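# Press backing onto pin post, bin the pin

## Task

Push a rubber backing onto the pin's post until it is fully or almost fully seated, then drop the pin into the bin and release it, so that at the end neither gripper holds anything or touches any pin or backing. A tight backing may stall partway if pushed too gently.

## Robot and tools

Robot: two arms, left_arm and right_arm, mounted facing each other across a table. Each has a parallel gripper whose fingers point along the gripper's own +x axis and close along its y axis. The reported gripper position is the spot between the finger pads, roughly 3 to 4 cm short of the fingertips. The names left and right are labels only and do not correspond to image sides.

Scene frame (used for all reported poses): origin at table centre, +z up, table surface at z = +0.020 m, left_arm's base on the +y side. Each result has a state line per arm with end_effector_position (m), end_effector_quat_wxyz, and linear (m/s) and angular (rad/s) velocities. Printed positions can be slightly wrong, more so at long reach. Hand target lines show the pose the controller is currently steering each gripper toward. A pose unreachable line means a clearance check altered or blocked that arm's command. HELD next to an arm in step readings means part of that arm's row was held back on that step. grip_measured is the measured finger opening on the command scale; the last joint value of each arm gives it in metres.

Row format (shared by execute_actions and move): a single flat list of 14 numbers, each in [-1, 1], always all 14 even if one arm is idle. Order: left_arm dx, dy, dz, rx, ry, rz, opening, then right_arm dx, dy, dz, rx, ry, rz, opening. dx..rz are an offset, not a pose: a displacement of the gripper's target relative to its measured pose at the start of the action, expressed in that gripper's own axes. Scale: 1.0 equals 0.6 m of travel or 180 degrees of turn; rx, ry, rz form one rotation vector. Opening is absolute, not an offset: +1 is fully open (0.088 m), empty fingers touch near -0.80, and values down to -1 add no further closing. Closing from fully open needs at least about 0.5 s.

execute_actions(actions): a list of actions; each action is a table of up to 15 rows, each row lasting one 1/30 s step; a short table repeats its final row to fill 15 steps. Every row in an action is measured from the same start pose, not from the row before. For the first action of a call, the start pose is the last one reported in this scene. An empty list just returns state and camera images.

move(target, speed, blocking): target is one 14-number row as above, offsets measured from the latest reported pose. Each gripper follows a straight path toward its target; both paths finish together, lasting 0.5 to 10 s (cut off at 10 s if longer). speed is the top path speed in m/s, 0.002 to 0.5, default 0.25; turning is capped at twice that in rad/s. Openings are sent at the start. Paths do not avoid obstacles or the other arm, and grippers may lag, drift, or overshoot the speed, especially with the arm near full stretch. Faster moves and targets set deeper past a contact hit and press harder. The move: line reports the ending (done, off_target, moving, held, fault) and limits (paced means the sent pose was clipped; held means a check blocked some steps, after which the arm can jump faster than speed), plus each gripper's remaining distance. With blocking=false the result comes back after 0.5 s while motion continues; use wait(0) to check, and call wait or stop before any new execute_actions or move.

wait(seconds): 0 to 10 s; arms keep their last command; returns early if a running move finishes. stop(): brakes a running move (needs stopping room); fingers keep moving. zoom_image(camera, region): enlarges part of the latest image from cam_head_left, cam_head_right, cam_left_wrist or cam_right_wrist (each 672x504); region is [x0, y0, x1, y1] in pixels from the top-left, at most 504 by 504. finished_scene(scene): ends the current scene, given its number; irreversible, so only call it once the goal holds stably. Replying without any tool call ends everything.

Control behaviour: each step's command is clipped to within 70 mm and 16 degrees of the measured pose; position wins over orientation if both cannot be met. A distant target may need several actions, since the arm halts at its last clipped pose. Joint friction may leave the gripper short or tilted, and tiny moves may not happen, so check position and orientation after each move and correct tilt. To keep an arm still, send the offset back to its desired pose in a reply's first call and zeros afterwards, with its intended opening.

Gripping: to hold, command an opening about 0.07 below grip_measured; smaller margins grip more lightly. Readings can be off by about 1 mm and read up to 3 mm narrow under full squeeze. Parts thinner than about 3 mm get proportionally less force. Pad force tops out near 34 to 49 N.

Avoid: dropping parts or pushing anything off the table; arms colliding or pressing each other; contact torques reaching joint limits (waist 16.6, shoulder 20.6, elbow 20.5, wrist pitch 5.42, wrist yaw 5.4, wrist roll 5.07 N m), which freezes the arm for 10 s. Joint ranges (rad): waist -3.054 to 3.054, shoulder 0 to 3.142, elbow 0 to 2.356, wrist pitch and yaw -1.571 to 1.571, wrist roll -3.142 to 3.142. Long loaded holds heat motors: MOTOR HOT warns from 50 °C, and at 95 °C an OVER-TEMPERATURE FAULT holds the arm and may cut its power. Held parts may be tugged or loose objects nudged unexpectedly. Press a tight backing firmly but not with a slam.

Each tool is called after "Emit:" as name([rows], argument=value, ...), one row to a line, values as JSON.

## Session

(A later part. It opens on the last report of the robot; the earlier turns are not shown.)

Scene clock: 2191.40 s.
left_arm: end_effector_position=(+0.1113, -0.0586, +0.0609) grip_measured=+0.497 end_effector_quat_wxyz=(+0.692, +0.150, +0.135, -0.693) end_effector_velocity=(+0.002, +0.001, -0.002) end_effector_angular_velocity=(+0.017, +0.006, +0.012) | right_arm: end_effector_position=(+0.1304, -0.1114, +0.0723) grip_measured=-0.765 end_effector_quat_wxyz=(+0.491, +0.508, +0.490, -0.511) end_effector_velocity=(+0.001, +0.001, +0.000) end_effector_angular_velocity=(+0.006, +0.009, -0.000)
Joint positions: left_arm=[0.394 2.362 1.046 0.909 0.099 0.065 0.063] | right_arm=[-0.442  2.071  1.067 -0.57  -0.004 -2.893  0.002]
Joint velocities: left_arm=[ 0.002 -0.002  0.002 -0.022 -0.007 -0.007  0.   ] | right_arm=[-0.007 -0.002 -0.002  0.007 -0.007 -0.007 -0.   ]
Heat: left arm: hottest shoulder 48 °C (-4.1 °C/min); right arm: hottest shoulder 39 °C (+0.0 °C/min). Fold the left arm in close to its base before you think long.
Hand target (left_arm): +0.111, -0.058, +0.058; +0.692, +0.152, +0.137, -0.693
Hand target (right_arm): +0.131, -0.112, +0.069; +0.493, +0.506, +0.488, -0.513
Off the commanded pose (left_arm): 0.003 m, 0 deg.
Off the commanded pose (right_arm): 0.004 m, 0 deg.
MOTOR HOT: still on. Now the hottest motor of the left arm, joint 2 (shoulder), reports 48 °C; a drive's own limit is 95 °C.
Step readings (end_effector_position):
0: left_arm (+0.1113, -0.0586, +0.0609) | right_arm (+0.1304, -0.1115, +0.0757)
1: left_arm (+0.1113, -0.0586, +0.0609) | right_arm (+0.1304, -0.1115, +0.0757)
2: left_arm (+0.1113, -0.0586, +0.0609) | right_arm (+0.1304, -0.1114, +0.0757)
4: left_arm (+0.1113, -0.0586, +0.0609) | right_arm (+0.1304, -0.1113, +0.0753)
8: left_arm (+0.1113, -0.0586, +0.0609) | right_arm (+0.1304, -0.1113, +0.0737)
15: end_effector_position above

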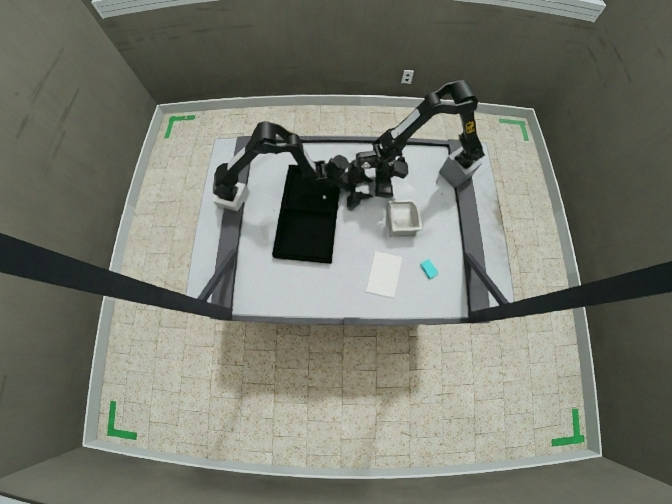

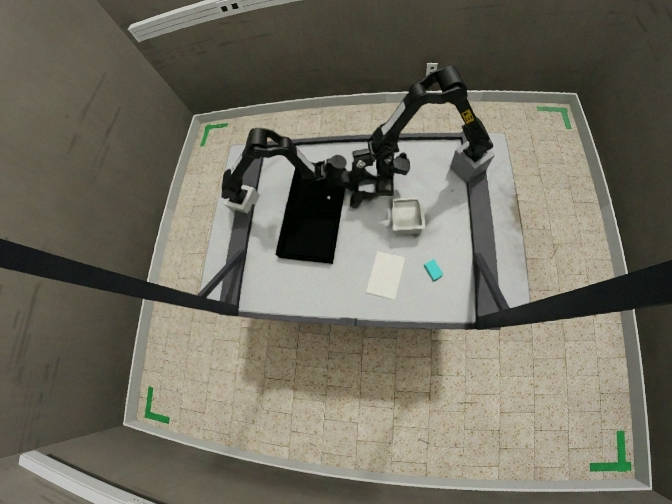

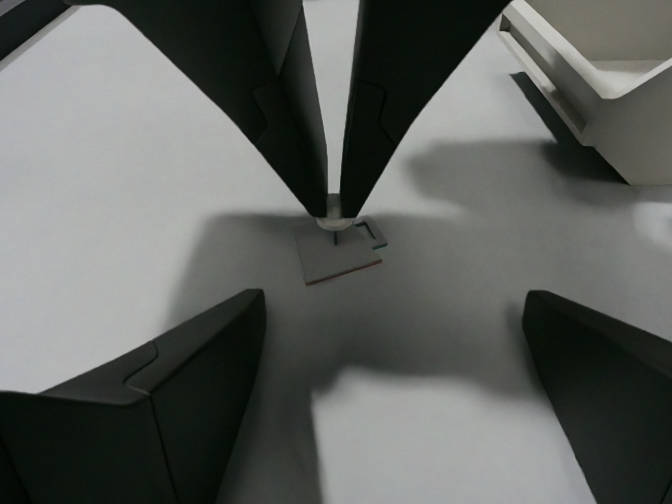

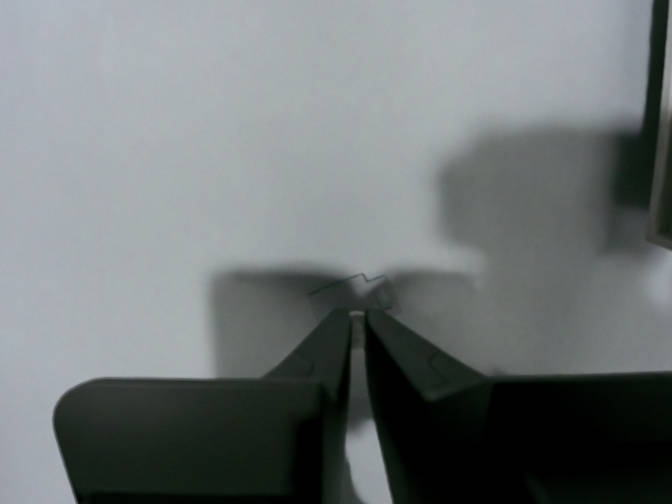

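Emit:
execute_actions([
  [[0.0005,0,-0.0053,0,0.0019,0,0.5,0.00564,0.00025,0.00095,0,-0.00188,0.00049,-0.79],[0.0005,0,-0.0053,0,0.0019,0,0.5,0.00564,0.00019,0.00074,0,-0.00169,0.00044,-0.79],[0.0005,0,-0.0053,0,0.0019,0,0.5,0.0059,0.00022,0.00086,0,-0.00185,0.00048,-0.79],[0.0005,0,-0.0053,0,0.0019,0,0.5,0.00645,0.0002,0.0008,0,-0.0019,0.00049,-0.79],[0.0005,0,-0.0053,0,0.0019,0,0.5,0.0070,0.00019,0.00073,0,-0.00194,0.0005,-0.79],[0.0005,0,-0.0053,0,0.0019,0,0.5,0.00755,0.00017,0.00067,0,-0.00199,0.00052,-0.79],[0.0005,0,-0.0053,0,0.0019,0,0.5,0.0081,0.00016,0.00061,0,-0.00203,0.00053,-0.79],[0.0005,0,-0.0053,0,0.0019,0,0.5,0.00865,0.00014,0.00055,0,-0.00208,0.00054,-0.79],[0.0005,0,-0.0053,0,0.0019,0,0.5,0.0092,0.00012,0.00048,0,-0.00213,0.00055,-0.79],[0.0005,0,-0.0053,0,0.0019,0,0.5,0.00975,0.00011,0.00042,0,-0.00217,0.00056,-0.79],[0.0005,0,-0.0053,0,0.0019,0,0.5,0.0103,0.00009,0.00036,0,-0.00222,0.00058,-0.79],[0.0005,0,-0.0053,0,0.0019,0,0.5,0.01085,0.00008,0.00029,0,-0.00226,0.00059,-0.79],[0.0005,0,-0.0053,0,0.0019,0,0.5,0.0114,0.00006,0.00023,0,-0.00231,0.0006,-0.79]],
])

Emit:
wait(seconds=0.3)

Emit:
zoom_image(camera="cam_left_wrist", region=[303, 176, 367, 252])

Scene clock: 2215.23 s.
left_arm: end_effector_position=(+0.1113, -0.0586, +0.0609) grip_measured=+0.497 end_effector_quat_wxyz=(+0.692, +0.150, +0.135, -0.693) end_effector_velocity=(+0.005, -0.001, +0.004) end_effector_angular_velocity=(-0.011, -0.003, +0.026) | right_arm: end_effector_position=(+0.1303, -0.1108, +0.0692) grip_measured=-0.765 end_effector_quat_wxyz=(+0.491, +0.508, +0.490, -0.511) end_effector_velocity=(+0.001, -0.006, -0.007) end_effector_angular_velocity=(-0.033, +0.000, -0.010)
Joint positions: left_arm=[0.394 2.362 1.046 0.909 0.099 0.065 0.063] | right_arm=[-0.442  2.081  1.067 -0.56  -0.004 -2.893  0.002]
Joint velocities: left_arm=[ 0.002 -0.007 -0.002  0.007 -0.022 -0.007 -0.   ] | right_arm=[-0.002  0.022 -0.002 -0.007 -0.007  0.007  0.   ]
Heat: left arm: hottest shoulder 48 °C (-2.0 °C/min); right arm: hottest shoulder 39 °C (+0.0 °C/min). Fold the left arm in close to its base before you think long.
Hand target (left_arm): +0.111, -0.058, +0.058; +0.692, +0.152, +0.137, -0.693
Hand target (right_arm): +0.130, -0.111, +0.065; +0.493, +0.506, +0.488, -0.513
Off the commanded pose (left_arm): 0.003 m, 0 deg.
Off the commanded pose (right_arm): 0.004 m, 0 deg.
MOTOR HOT: still on. Now the hottest motor of the left arm, joint 2 (shoulder), reports 48 °C; a drive's own limit is 95 °C.
Step readings (end_effector_position):
0: left_arm (+0.1113, -0.0586, +0.0609) | right_arm (+0.1304, -0.1113, +0.0722)
1: left_arm (+0.1113, -0.0586, +0.0609) | right_arm (+0.1304, -0.1113, +0.0722)
2: left_arm (+0.1113, -0.0586, +0.0609) | right_arm (+0.1304, -0.1112, +0.0722)
4: left_arm (+0.1113, -0.0586, +0.0609) | right_arm (+0.1303, -0.1110, +0.0722)
8: left_arm (+0.1113, -0.0586, +0.0609) | right_arm (+0.1303, -0.1108, +0.0714)
15: end_effector_position above

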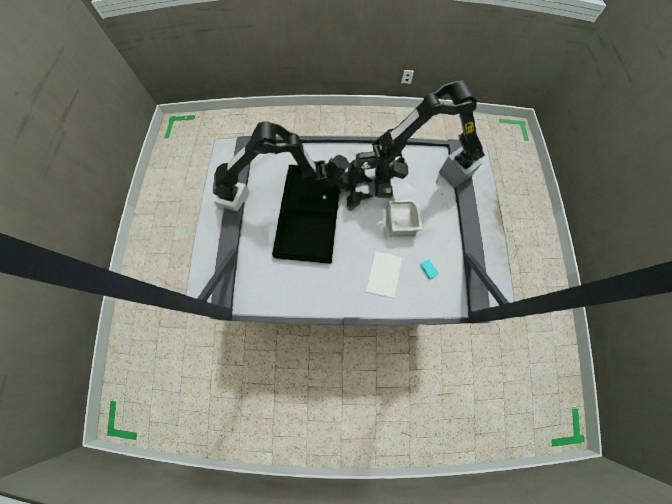

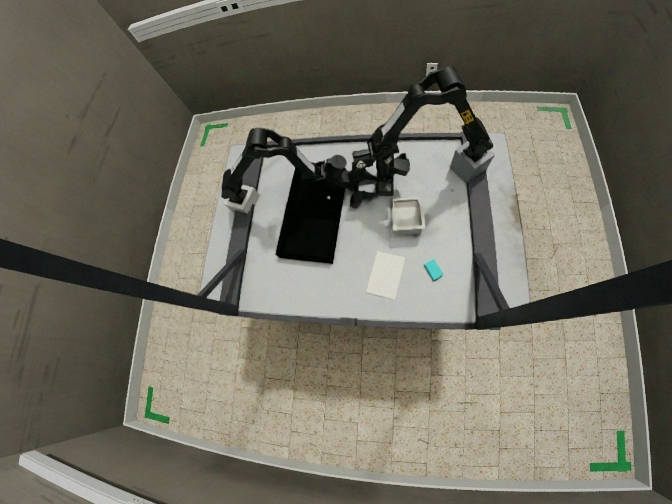

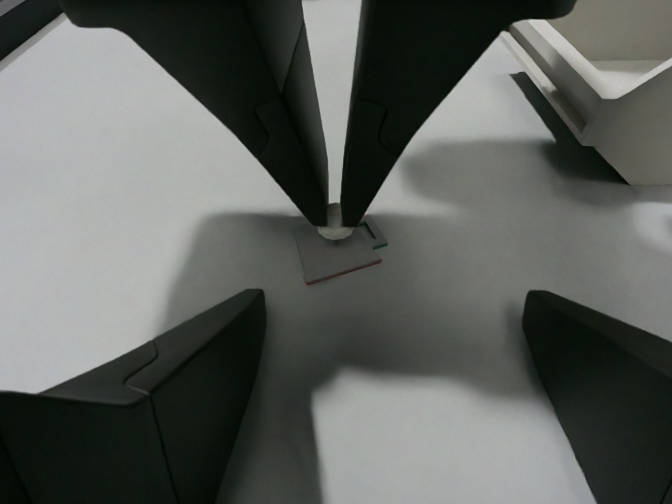

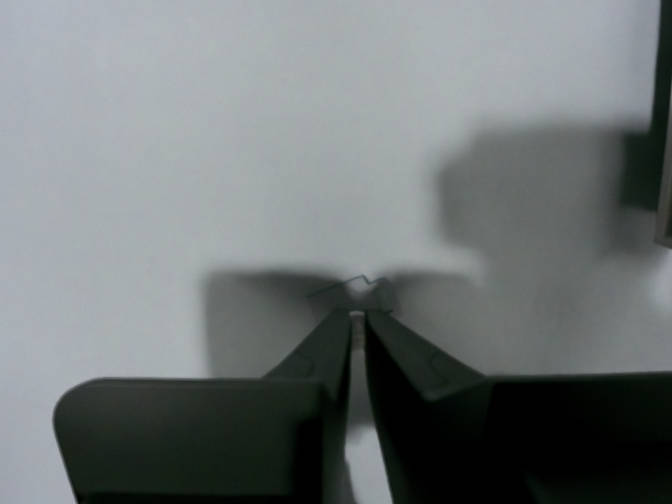

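Scene clock: 2215.53 s.
left_arm: end_effector_position=(+0.1113, -0.0586, +0.0609) grip_measured=+0.497 end_effector_quat_wxyz=(+0.692, +0.150, +0.135, -0.693) end_effector_velocity=(-0.003, +0.001, -0.001) end_effector_angular_velocity=(+0.007, +0.010, -0.006) | right_arm: end_effector_position=(+0.1303, -0.1108, +0.0689) grip_measured=-0.765 end_effector_quat_wxyz=(+0.491, +0.508, +0.490, -0.511) end_effector_velocity=(-0.003, +0.001, +0.002) end_effector_angular_velocity=(+0.007, +0.024, +0.005)
Joint positions: left_arm=[0.394 2.362 1.046 0.909 0.099 0.065 0.063] | right_arm=[-0.442  2.082  1.067 -0.559 -0.004 -2.893  0.002]
Joint velocities: left_arm=[-0.002 -0.002 -0.002 -0.007  0.007 -0.007 -0.   ] | right_arm=[-0.002 -0.007 -0.002  0.007 -0.022 -0.007 -0.   ]
Heat: left arm: hottest shoulder 48 °C (-1.0 °C/min); right arm: hottest shoulder 39 °C (+0.0 °C/min). Fold the left arm in close to its base before you think long.
Hand target (left_arm): +0.111, -0.058, +0.058; +0.692, +0.152, +0.137, -0.693
Hand target (right_arm): +0.130, -0.112, +0.065; +0.493, +0.506, +0.488, -0.513
Off the commanded pose (left_arm): 0.003 m, 0 deg.
Off the commanded pose (right_arm): 0.003 m, 0 deg.
MOTOR HOT: still on. Now the hottest motor of the left arm, joint 2 (shoulder), reports 48 °C; a drive's own limit is 95 °C.
wait: 0.30 s; at rest by 0.17 s

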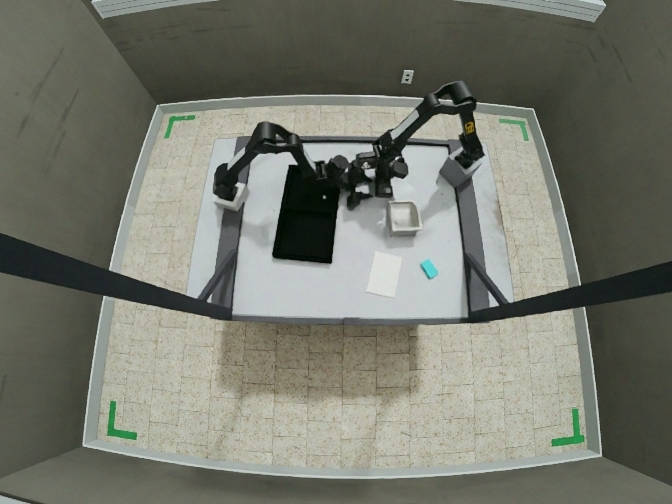

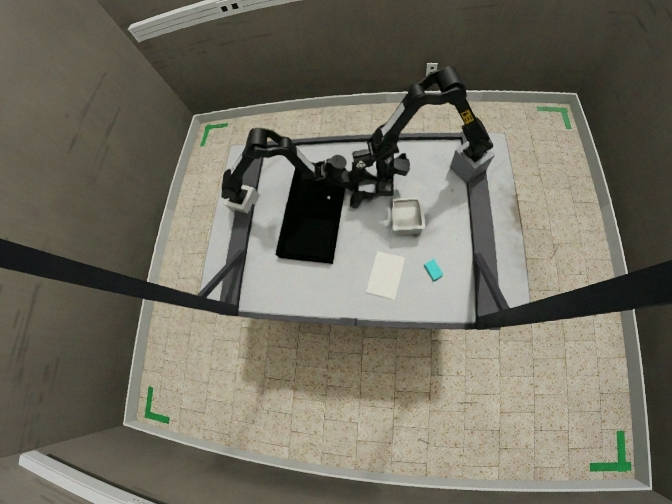

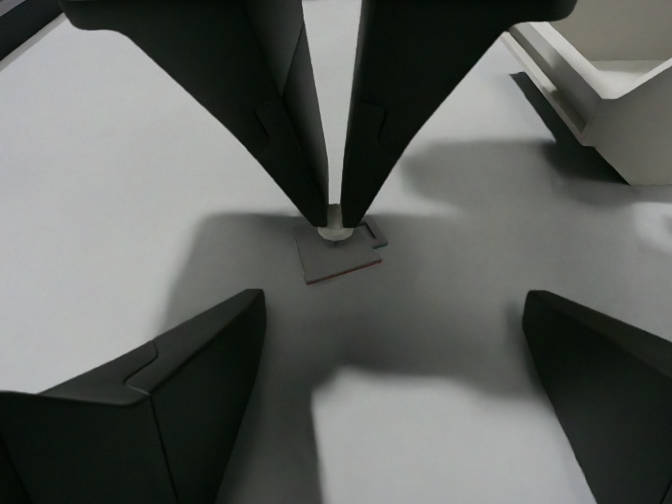

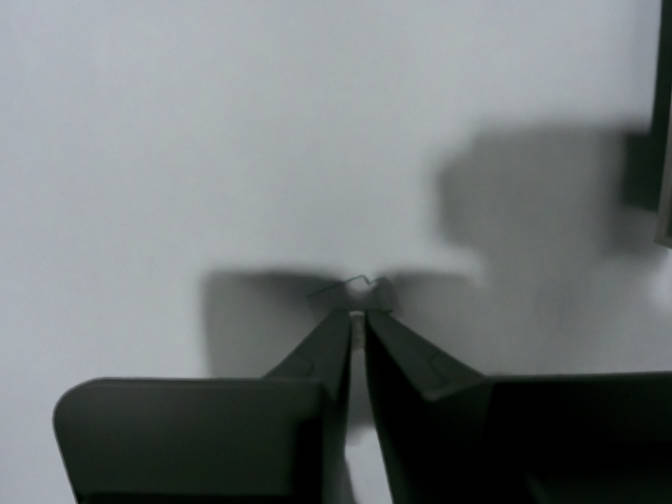

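Region (303, 176, 367, 252) of cam_left_wrist's 672x504 image, scaled by 6.632, with more detail than that image has; it fills the left 424 columns of this view, and the rest is white.

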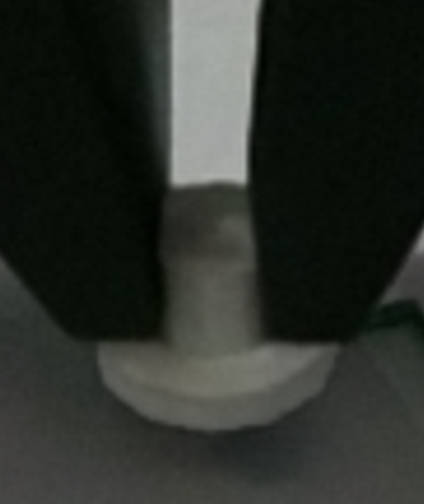

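Emit:
execute_actions([
  [[0.0005,0,-0.0053,0,0.0019,0,0.5,0.0064,0.00035,0.00135,0,-0.00237,0.00062,-0.79],[0.0005,0,-0.0053,0,0.0019,0,0.5,0.0072,0.00033,0.00128,0,-0.00246,0.00064,-0.79],[0.0005,0,-0.0053,0,0.0019,0,0.5,0.0080,0.00031,0.00121,0,-0.00255,0.00066,-0.79],[0.0005,0,-0.0053,0,0.0019,0,0.5,0.0088,0.0003,0.00114,0,-0.00263,0.00068,-0.79],[0.0005,0,-0.0053,0,0.0019,0,0.5,0.0096,0.00028,0.00107,0,-0.00272,0.00071,-0.79],[0.0005,0,-0.0053,0,0.0019,0,0.5,0.0104,0.00026,0.0010,0,-0.00281,0.00073,-0.79],[0.0005,0,-0.0053,0,0.0019,0,0.5,0.0112,0.00024,0.00093,0,-0.0029,0.00075,-0.79],[0.0005,0,-0.0053,0,0.0019,0,0.5,0.0120,0.00022,0.00086,0,-0.00298,0.00077,-0.79],[0.0005,0,-0.0053,0,0.0019,0,0.5,0.0128,0.0002,0.00079,0,-0.00307,0.0008,-0.79],[0.0005,0,-0.0053,0,0.0019,0,0.5,0.0136,0.00019,0.00072,0,-0.00316,0.00082,-0.79],[0.0005,0,-0.0053,0,0.0019,0,0.5,0.0144,0.00017,0.00065,0,-0.00325,0.00084,-0.79],[0.0005,0,-0.0053,0,0.0019,0,0.5,0.0152,0.00015,0.00058,0,-0.00333,0.00087,-0.79],[0.0005,0,-0.0053,0,0.0019,0,0.5,0.0160,0.00018,0.0007,0,-0.0036,0.00093,-0.79],[0.0005,0,-0.0053,0,0.0019,0,0.5,0.0168,0.00028,0.0011,0,-0.0041,0.00106,-0.79],[0.0005,0,-0.0053,0,0.0019,0,0.5,0.0176,0.00038,0.00145,0,-0.00456,0.00118,-0.79]],
])

Emit:
wait(seconds=0.4)

Emit:
zoom_image(camera="cam_left_wrist", region=[290, 200, 390, 290])

Scene clock: 2238.47 s.
left_arm: end_effector_position=(+0.1113, -0.0586, +0.0609) grip_measured=+0.497 end_effector_quat_wxyz=(+0.692, +0.150, +0.135, -0.693) end_effector_velocity=(-0.000, +0.001, -0.001) end_effector_angular_velocity=(+0.008, +0.005, +0.007) | right_arm: end_effector_position=(+0.1303, -0.1106, +0.0661) grip_measured=-0.765 end_effector_quat_wxyz=(+0.491, +0.507, +0.490, -0.511) end_effector_velocity=(+0.002, -0.001, -0.004) end_effector_angular_velocity=(-0.018, +0.004, -0.000)
Joint positions: left_arm=[0.394 2.362 1.046 0.909 0.099 0.065 0.063] | right_arm=[-0.442  2.091  1.067 -0.552 -0.004 -2.893  0.002]
Joint velocities: left_arm=[-0.002 -0.002 -0.002 -0.007 -0.007 -0.007 -0.   ] | right_arm=[-0.007  0.017  0.007 -0.007 -0.007 -0.007 -0.   ]
Heat: left arm: hottest shoulder 48 °C (+0.0 °C/min); right arm: hottest shoulder 38 °C (-1.0 °C/min). Fold the left arm in close to its base before you think long.
Hand target (left_arm): +0.111, -0.058, +0.058; +0.692, +0.152, +0.137, -0.693
Hand target (right_arm): +0.131, -0.112, +0.058; +0.495, +0.505, +0.485, -0.514
Off the commanded pose (left_arm): 0.003 m, 0 deg.
Off the commanded pose (right_arm): 0.008 m, 1 deg.
MOTOR HOT: still on. Now the hottest motor of the left arm, joint 2 (shoulder), reports 48 °C; a drive's own limit is 95 °C.
Step readings (end_effector_position):
0: left_arm (+0.1113, -0.0586, +0.0609) | right_arm (+0.1303, -0.1108, +0.0689)
1: left_arm (+0.1113, -0.0586, +0.0609) | right_arm (+0.1303, -0.1108, +0.0689)
2: left_arm (+0.1113, -0.0586, +0.0609) | right_arm (+0.1303, -0.1107, +0.0687)
4: left_arm (+0.1113, -0.0586, +0.0609) | right_arm (+0.1303, -0.1107, +0.0683)
8: left_arm (+0.1113, -0.0586, +0.0609) | right_arm (+0.1303, -0.1106, +0.0676)
15: end_effector_position above

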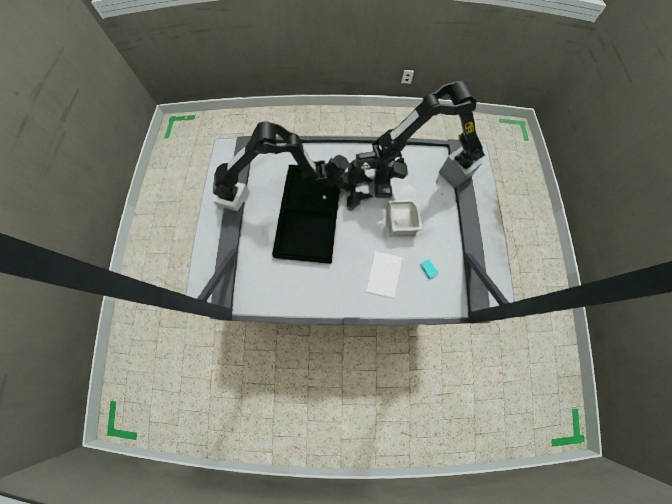

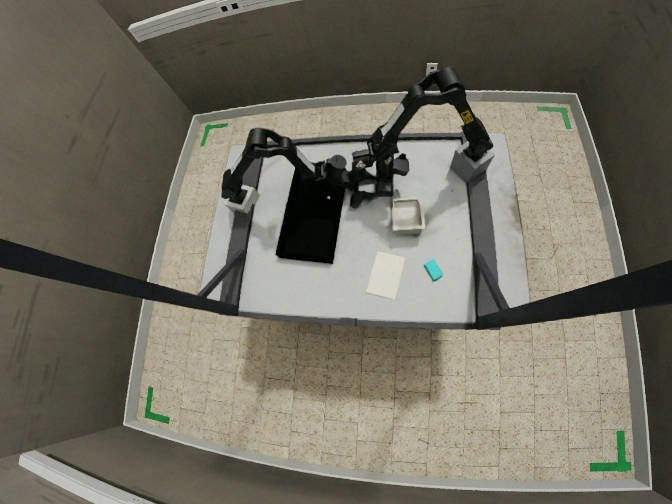

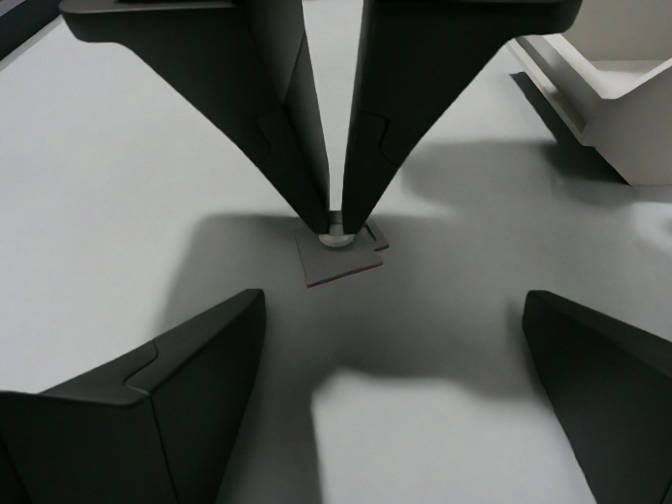

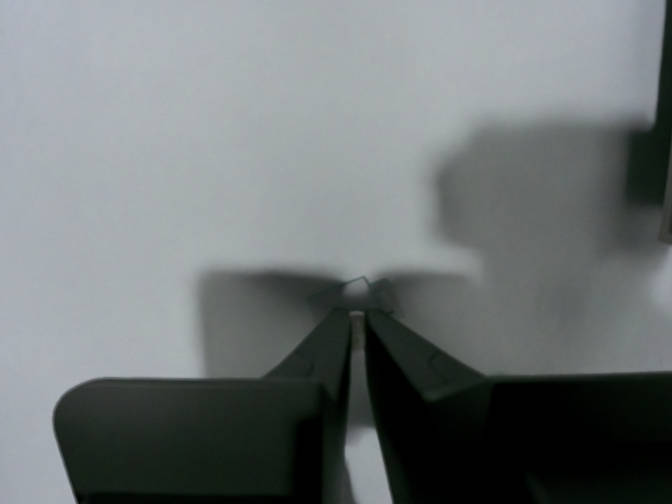

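Scene clock: 2238.87 s.
left_arm: end_effector_position=(+0.1113, -0.0586, +0.0609) grip_measured=+0.497 end_effector_quat_wxyz=(+0.692, +0.150, +0.135, -0.693) end_effector_velocity=(+0.000, -0.000, +0.001) end_effector_angular_velocity=(+0.002, -0.004, -0.007) | right_arm: end_effector_position=(+0.1301, -0.1097, +0.0661) grip_measured=-0.765 end_effector_quat_wxyz=(+0.491, +0.508, +0.490, -0.511) end_effector_velocity=(+0.001, -0.004, -0.003) end_effector_angular_velocity=(-0.018, +0.004, +0.005)
Joint positions: left_arm=[0.394 2.362 1.046 0.909 0.099 0.065 0.063] | right_arm=[-0.442  2.092  1.069 -0.55  -0.004 -2.893  0.002]
Joint velocities: left_arm=[ 0.002 -0.002  0.002 -0.007  0.007  0.007 -0.   ] | right_arm=[-0.002  0.007 -0.002 -0.007 -0.007 -0.007 -0.   ]
Heat: left arm: hottest shoulder 48 °C (+0.0 °C/min); right arm: hottest shoulder 38 °C (-1.0 °C/min). Fold the left arm in close to its base before you think long.
Hand target (left_arm): +0.111, -0.058, +0.058; +0.692, +0.152, +0.137, -0.693
Hand target (right_arm): +0.131, -0.112, +0.059; +0.495, +0.505, +0.486, -0.514
Off the commanded pose (left_arm): 0.003 m, 0 deg.
Off the commanded pose (right_arm): 0.008 m, 1 deg.
MOTOR HOT: still on. Now the hottest motor of the left arm, joint 2 (shoulder), reports 48 °C; a drive's own limit is 95 °C.
wait: 0.40 s; at rest by 0.17 s

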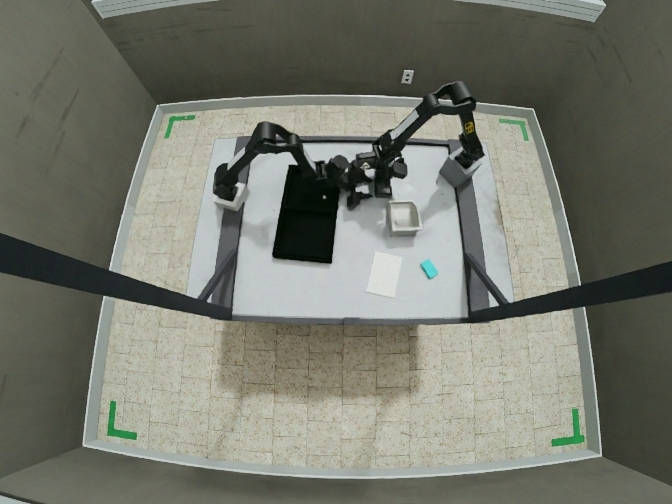

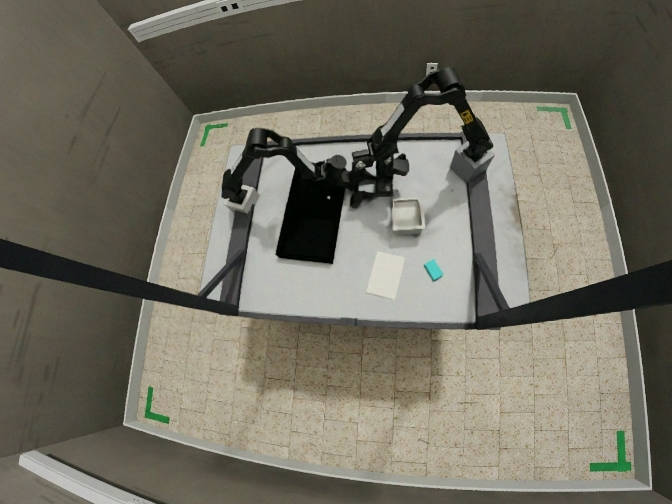

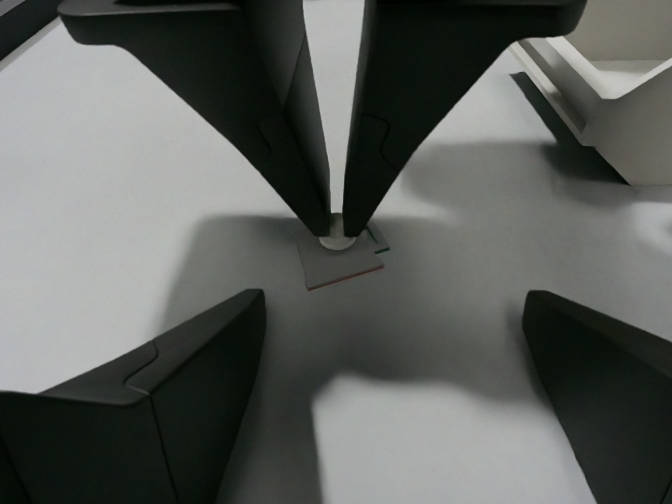

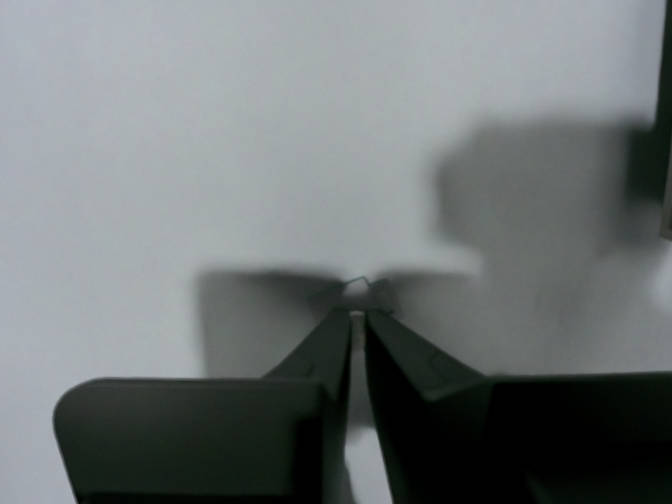

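Region (290, 200, 390, 290) of cam_left_wrist's 672x504 image, scaled by 5.040, with more detail than that image has; it fills the top 454 rows of this view, and the rest is white.

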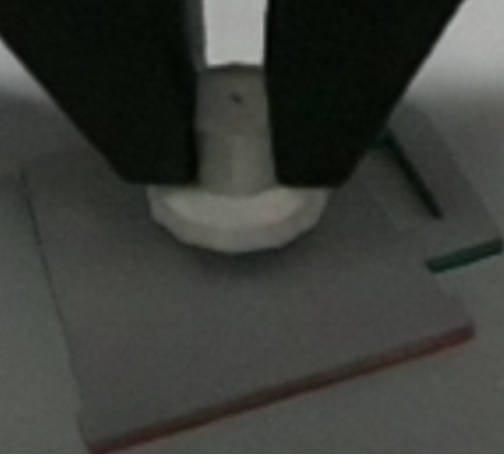

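Emit:
execute_actions([
  [[0.0005,0,-0.0053,0,0.0019,0,0.5,0.0138,0.0017,0.0067,0,-0.0071,0.0018,-0.79],[0.0005,0,-0.0053,0,0.0019,0,0.5,0.0152,0.0020,0.0077,0,-0.0079,0.0020,-0.79],[0.0005,0,-0.0053,0,0.0019,0,0.5,0.0165,0.0022,0.0087,0,-0.0087,0.0022,-0.79],[0.0005,0,-0.0053,0,0.0019,0,0.5,0.0179,0.0025,0.0097,0,-0.0095,0.0024,-0.79],[0.0005,0,-0.0053,0,0.0019,0,0.5,0.0193,0.0027,0.0107,0,-0.0103,0.0026,-0.79],[0.0005,0,-0.0053,0,0.0019,0,0.5,0.0207,0.0030,0.0117,0,-0.0111,0.0028,-0.79],[0.0005,0,-0.0053,0,0.0019,0,0.5,0.0220,0.0033,0.0126,0,-0.0118,0.0031,-0.79],[0.0005,0,-0.0053,0,0.0019,0,0.5,0.0234,0.0035,0.0136,0,-0.0126,0.0033,-0.79],[0.0005,0,-0.0053,0,0.0019,0,0.5,0.0248,0.0038,0.0146,0,-0.0134,0.0035,-0.79],[0.0005,0,-0.0053,0,0.0019,0,0.5,0.0261,0.0040,0.0156,0,-0.0142,0.0037,-0.79],[0.0005,0,-0.0053,0,0.0019,0,0.5,0.0275,0.0043,0.0166,0,-0.0150,0.0039,-0.79],[0.0005,0,-0.0053,0,0.0019,0,0.5,0.0289,0.0046,0.0176,0,-0.0158,0.0041,-0.79],[0.0005,0,-0.0053,0,0.0019,0,0.5,0.0302,0.0048,0.0186,0,-0.0166,0.0043,-0.79],[0.0005,0,-0.0053,0,0.0019,0,0.5,0.0316,0.0051,0.0196,0,-0.0174,0.0045,-0.79],[0.0005,0,-0.0053,0,0.0019,0,0.5,0.0330,0.0054,0.0206,0,-0.0182,0.0047,-0.79]],
])

Emit:
wait(seconds=0.4)

Emit:
zoom_image(camera="cam_left_wrist", region=[290, 205, 390, 295])

Scene clock: 2287.20 s.
left_arm: end_effector_position=(+0.1113, -0.0586, +0.0609) grip_measured=+0.497 end_effector_quat_wxyz=(+0.692, +0.150, +0.135, -0.693) end_effector_velocity=(-0.000, +0.002, -0.004) end_effector_angular_velocity=(+0.012, +0.005, +0.007) | right_arm: end_effector_position=(+0.1304, -0.1111, +0.0630) grip_measured=-0.765 end_effector_quat_wxyz=(+0.493, +0.506, +0.488, -0.513) end_effector_velocity=(-0.003, +0.000, -0.006) end_effector_angular_velocity=(-0.002, +0.022, +0.019)
Joint positions: left_arm=[0.394 2.362 1.046 0.909 0.099 0.065 0.063] | right_arm=[-0.442  2.102  1.069 -0.549 -0.004 -2.893  0.002]
Joint velocities: left_arm=[-0.002  0.002 -0.002 -0.007 -0.007 -0.007 -0.   ] | right_arm=[-0.002  0.017 -0.002  0.022 -0.022 -0.022 -0.   ]
Heat: left arm: hottest shoulder 47 °C (-1.0 °C/min); right arm: hottest shoulder 36 °C (-3.0 °C/min).
Hand target (left_arm): +0.111, -0.058, +0.058; +0.692, +0.152, +0.137, -0.693
Hand target (right_arm): +0.133, -0.122, +0.047; +0.508, +0.497, +0.472, -0.522
Off the commanded pose (left_arm): 0.003 m, 0 deg.
Off the commanded pose (right_arm): 0.020 m, 3 deg.
MOTOR HOT: cleared. Now the hottest motor of the left arm, joint 2 (shoulder), reports 47 °C.
Step readings (end_effector_position):
0: left_arm (+0.1113, -0.0586, +0.0609) | right_arm (+0.1301, -0.1097, +0.0661)
1: left_arm (+0.1113, -0.0586, +0.0609) | right_arm (+0.1301, -0.1097, +0.0661)
2: left_arm (+0.1113, -0.0586, +0.0609) | right_arm (+0.1301, -0.1097, +0.0660)
4: left_arm (+0.1113, -0.0586, +0.0609) | right_arm (+0.1301, -0.1099, +0.0656)
8: left_arm (+0.1113, -0.0586, +0.0609) | right_arm (+0.1302, -0.1104, +0.0647)
15: end_effector_position above

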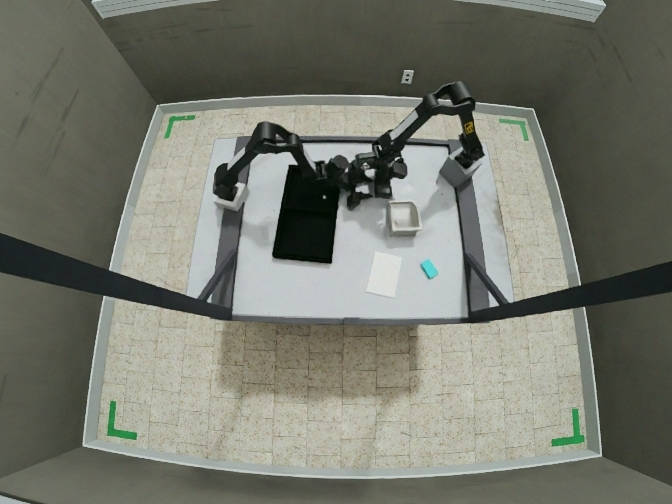

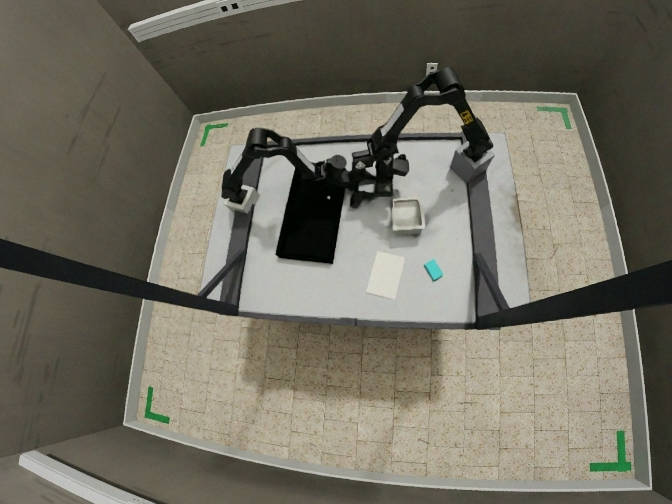

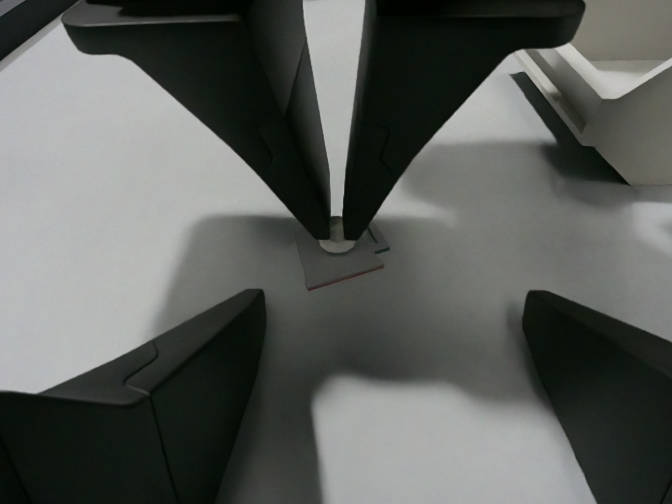

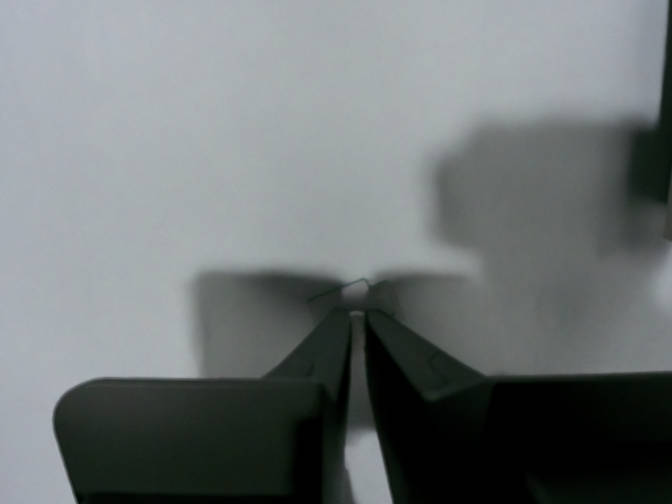

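Scene clock: 2287.60 s.
left_arm: end_effector_position=(+0.1113, -0.0586, +0.0609) grip_measured=+0.497 end_effector_quat_wxyz=(+0.692, +0.150, +0.135, -0.693) end_effector_velocity=(+0.002, +0.002, -0.002) end_effector_angular_velocity=(+0.003, -0.002, +0.021) | right_arm: end_effector_position=(+0.1304, -0.1113, +0.0627) grip_measured=-0.765 end_effector_quat_wxyz=(+0.493, +0.506, +0.487, -0.513) end_effector_velocity=(-0.002, -0.002, -0.000) end_effector_angular_velocity=(-0.012, +0.020, +0.019)
Joint positions: left_arm=[0.394 2.362 1.046 0.909 0.099 0.065 0.063] | right_arm=[-0.442  2.103  1.069 -0.549 -0.004 -2.893  0.002]
Joint velocities: left_arm=[-0.002  0.002 -0.007  0.007 -0.022 -0.007  0.   ] | right_arm=[-0.002  0.002  0.002 -0.007 -0.022 -0.022  0.   ]
Heat: left arm: hottest shoulder 47 °C (-1.0 °C/min); right arm: hottest shoulder 36 °C (-3.0 °C/min).
Hand target (left_arm): +0.111, -0.058, +0.058; +0.692, +0.152, +0.137, -0.693
Hand target (right_arm): +0.133, -0.123, +0.047; +0.508, +0.497, +0.472, -0.522
Off the commanded pose (left_arm): 0.003 m, 0 deg.
Off the commanded pose (right_arm): 0.020 m, 3 deg.
wait: 0.40 s; at rest by 0.17 s

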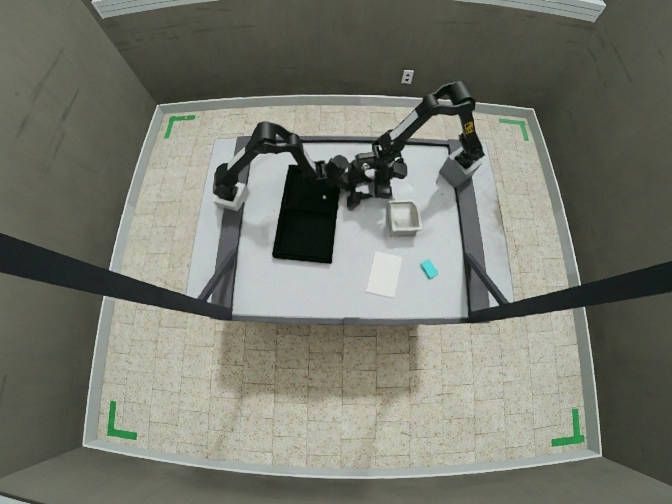

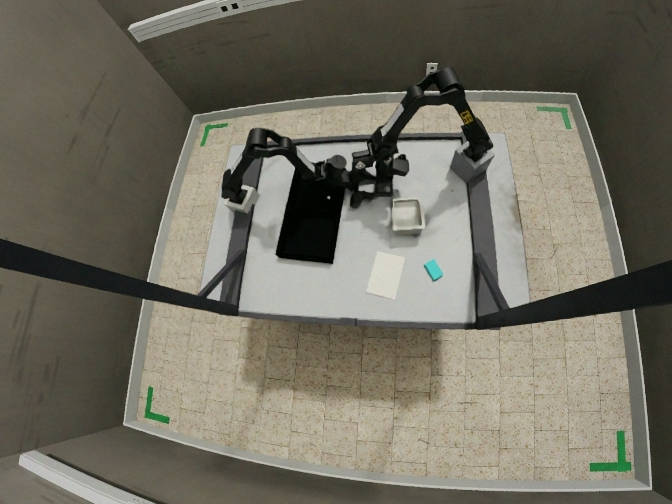

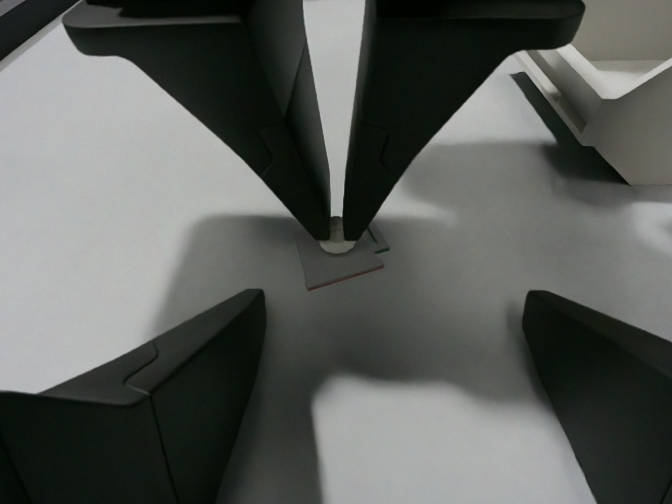

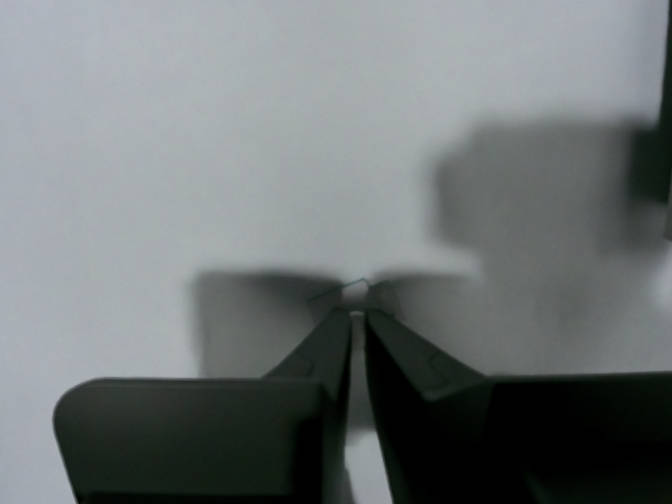

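Region (290, 205, 390, 295) of cam_left_wrist's 672x504 image, scaled by 5.040, with more detail than that image has; it fills the top 454 rows of this view, and the rest is white.

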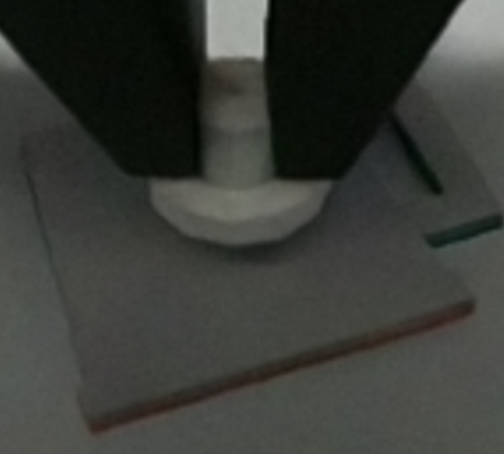

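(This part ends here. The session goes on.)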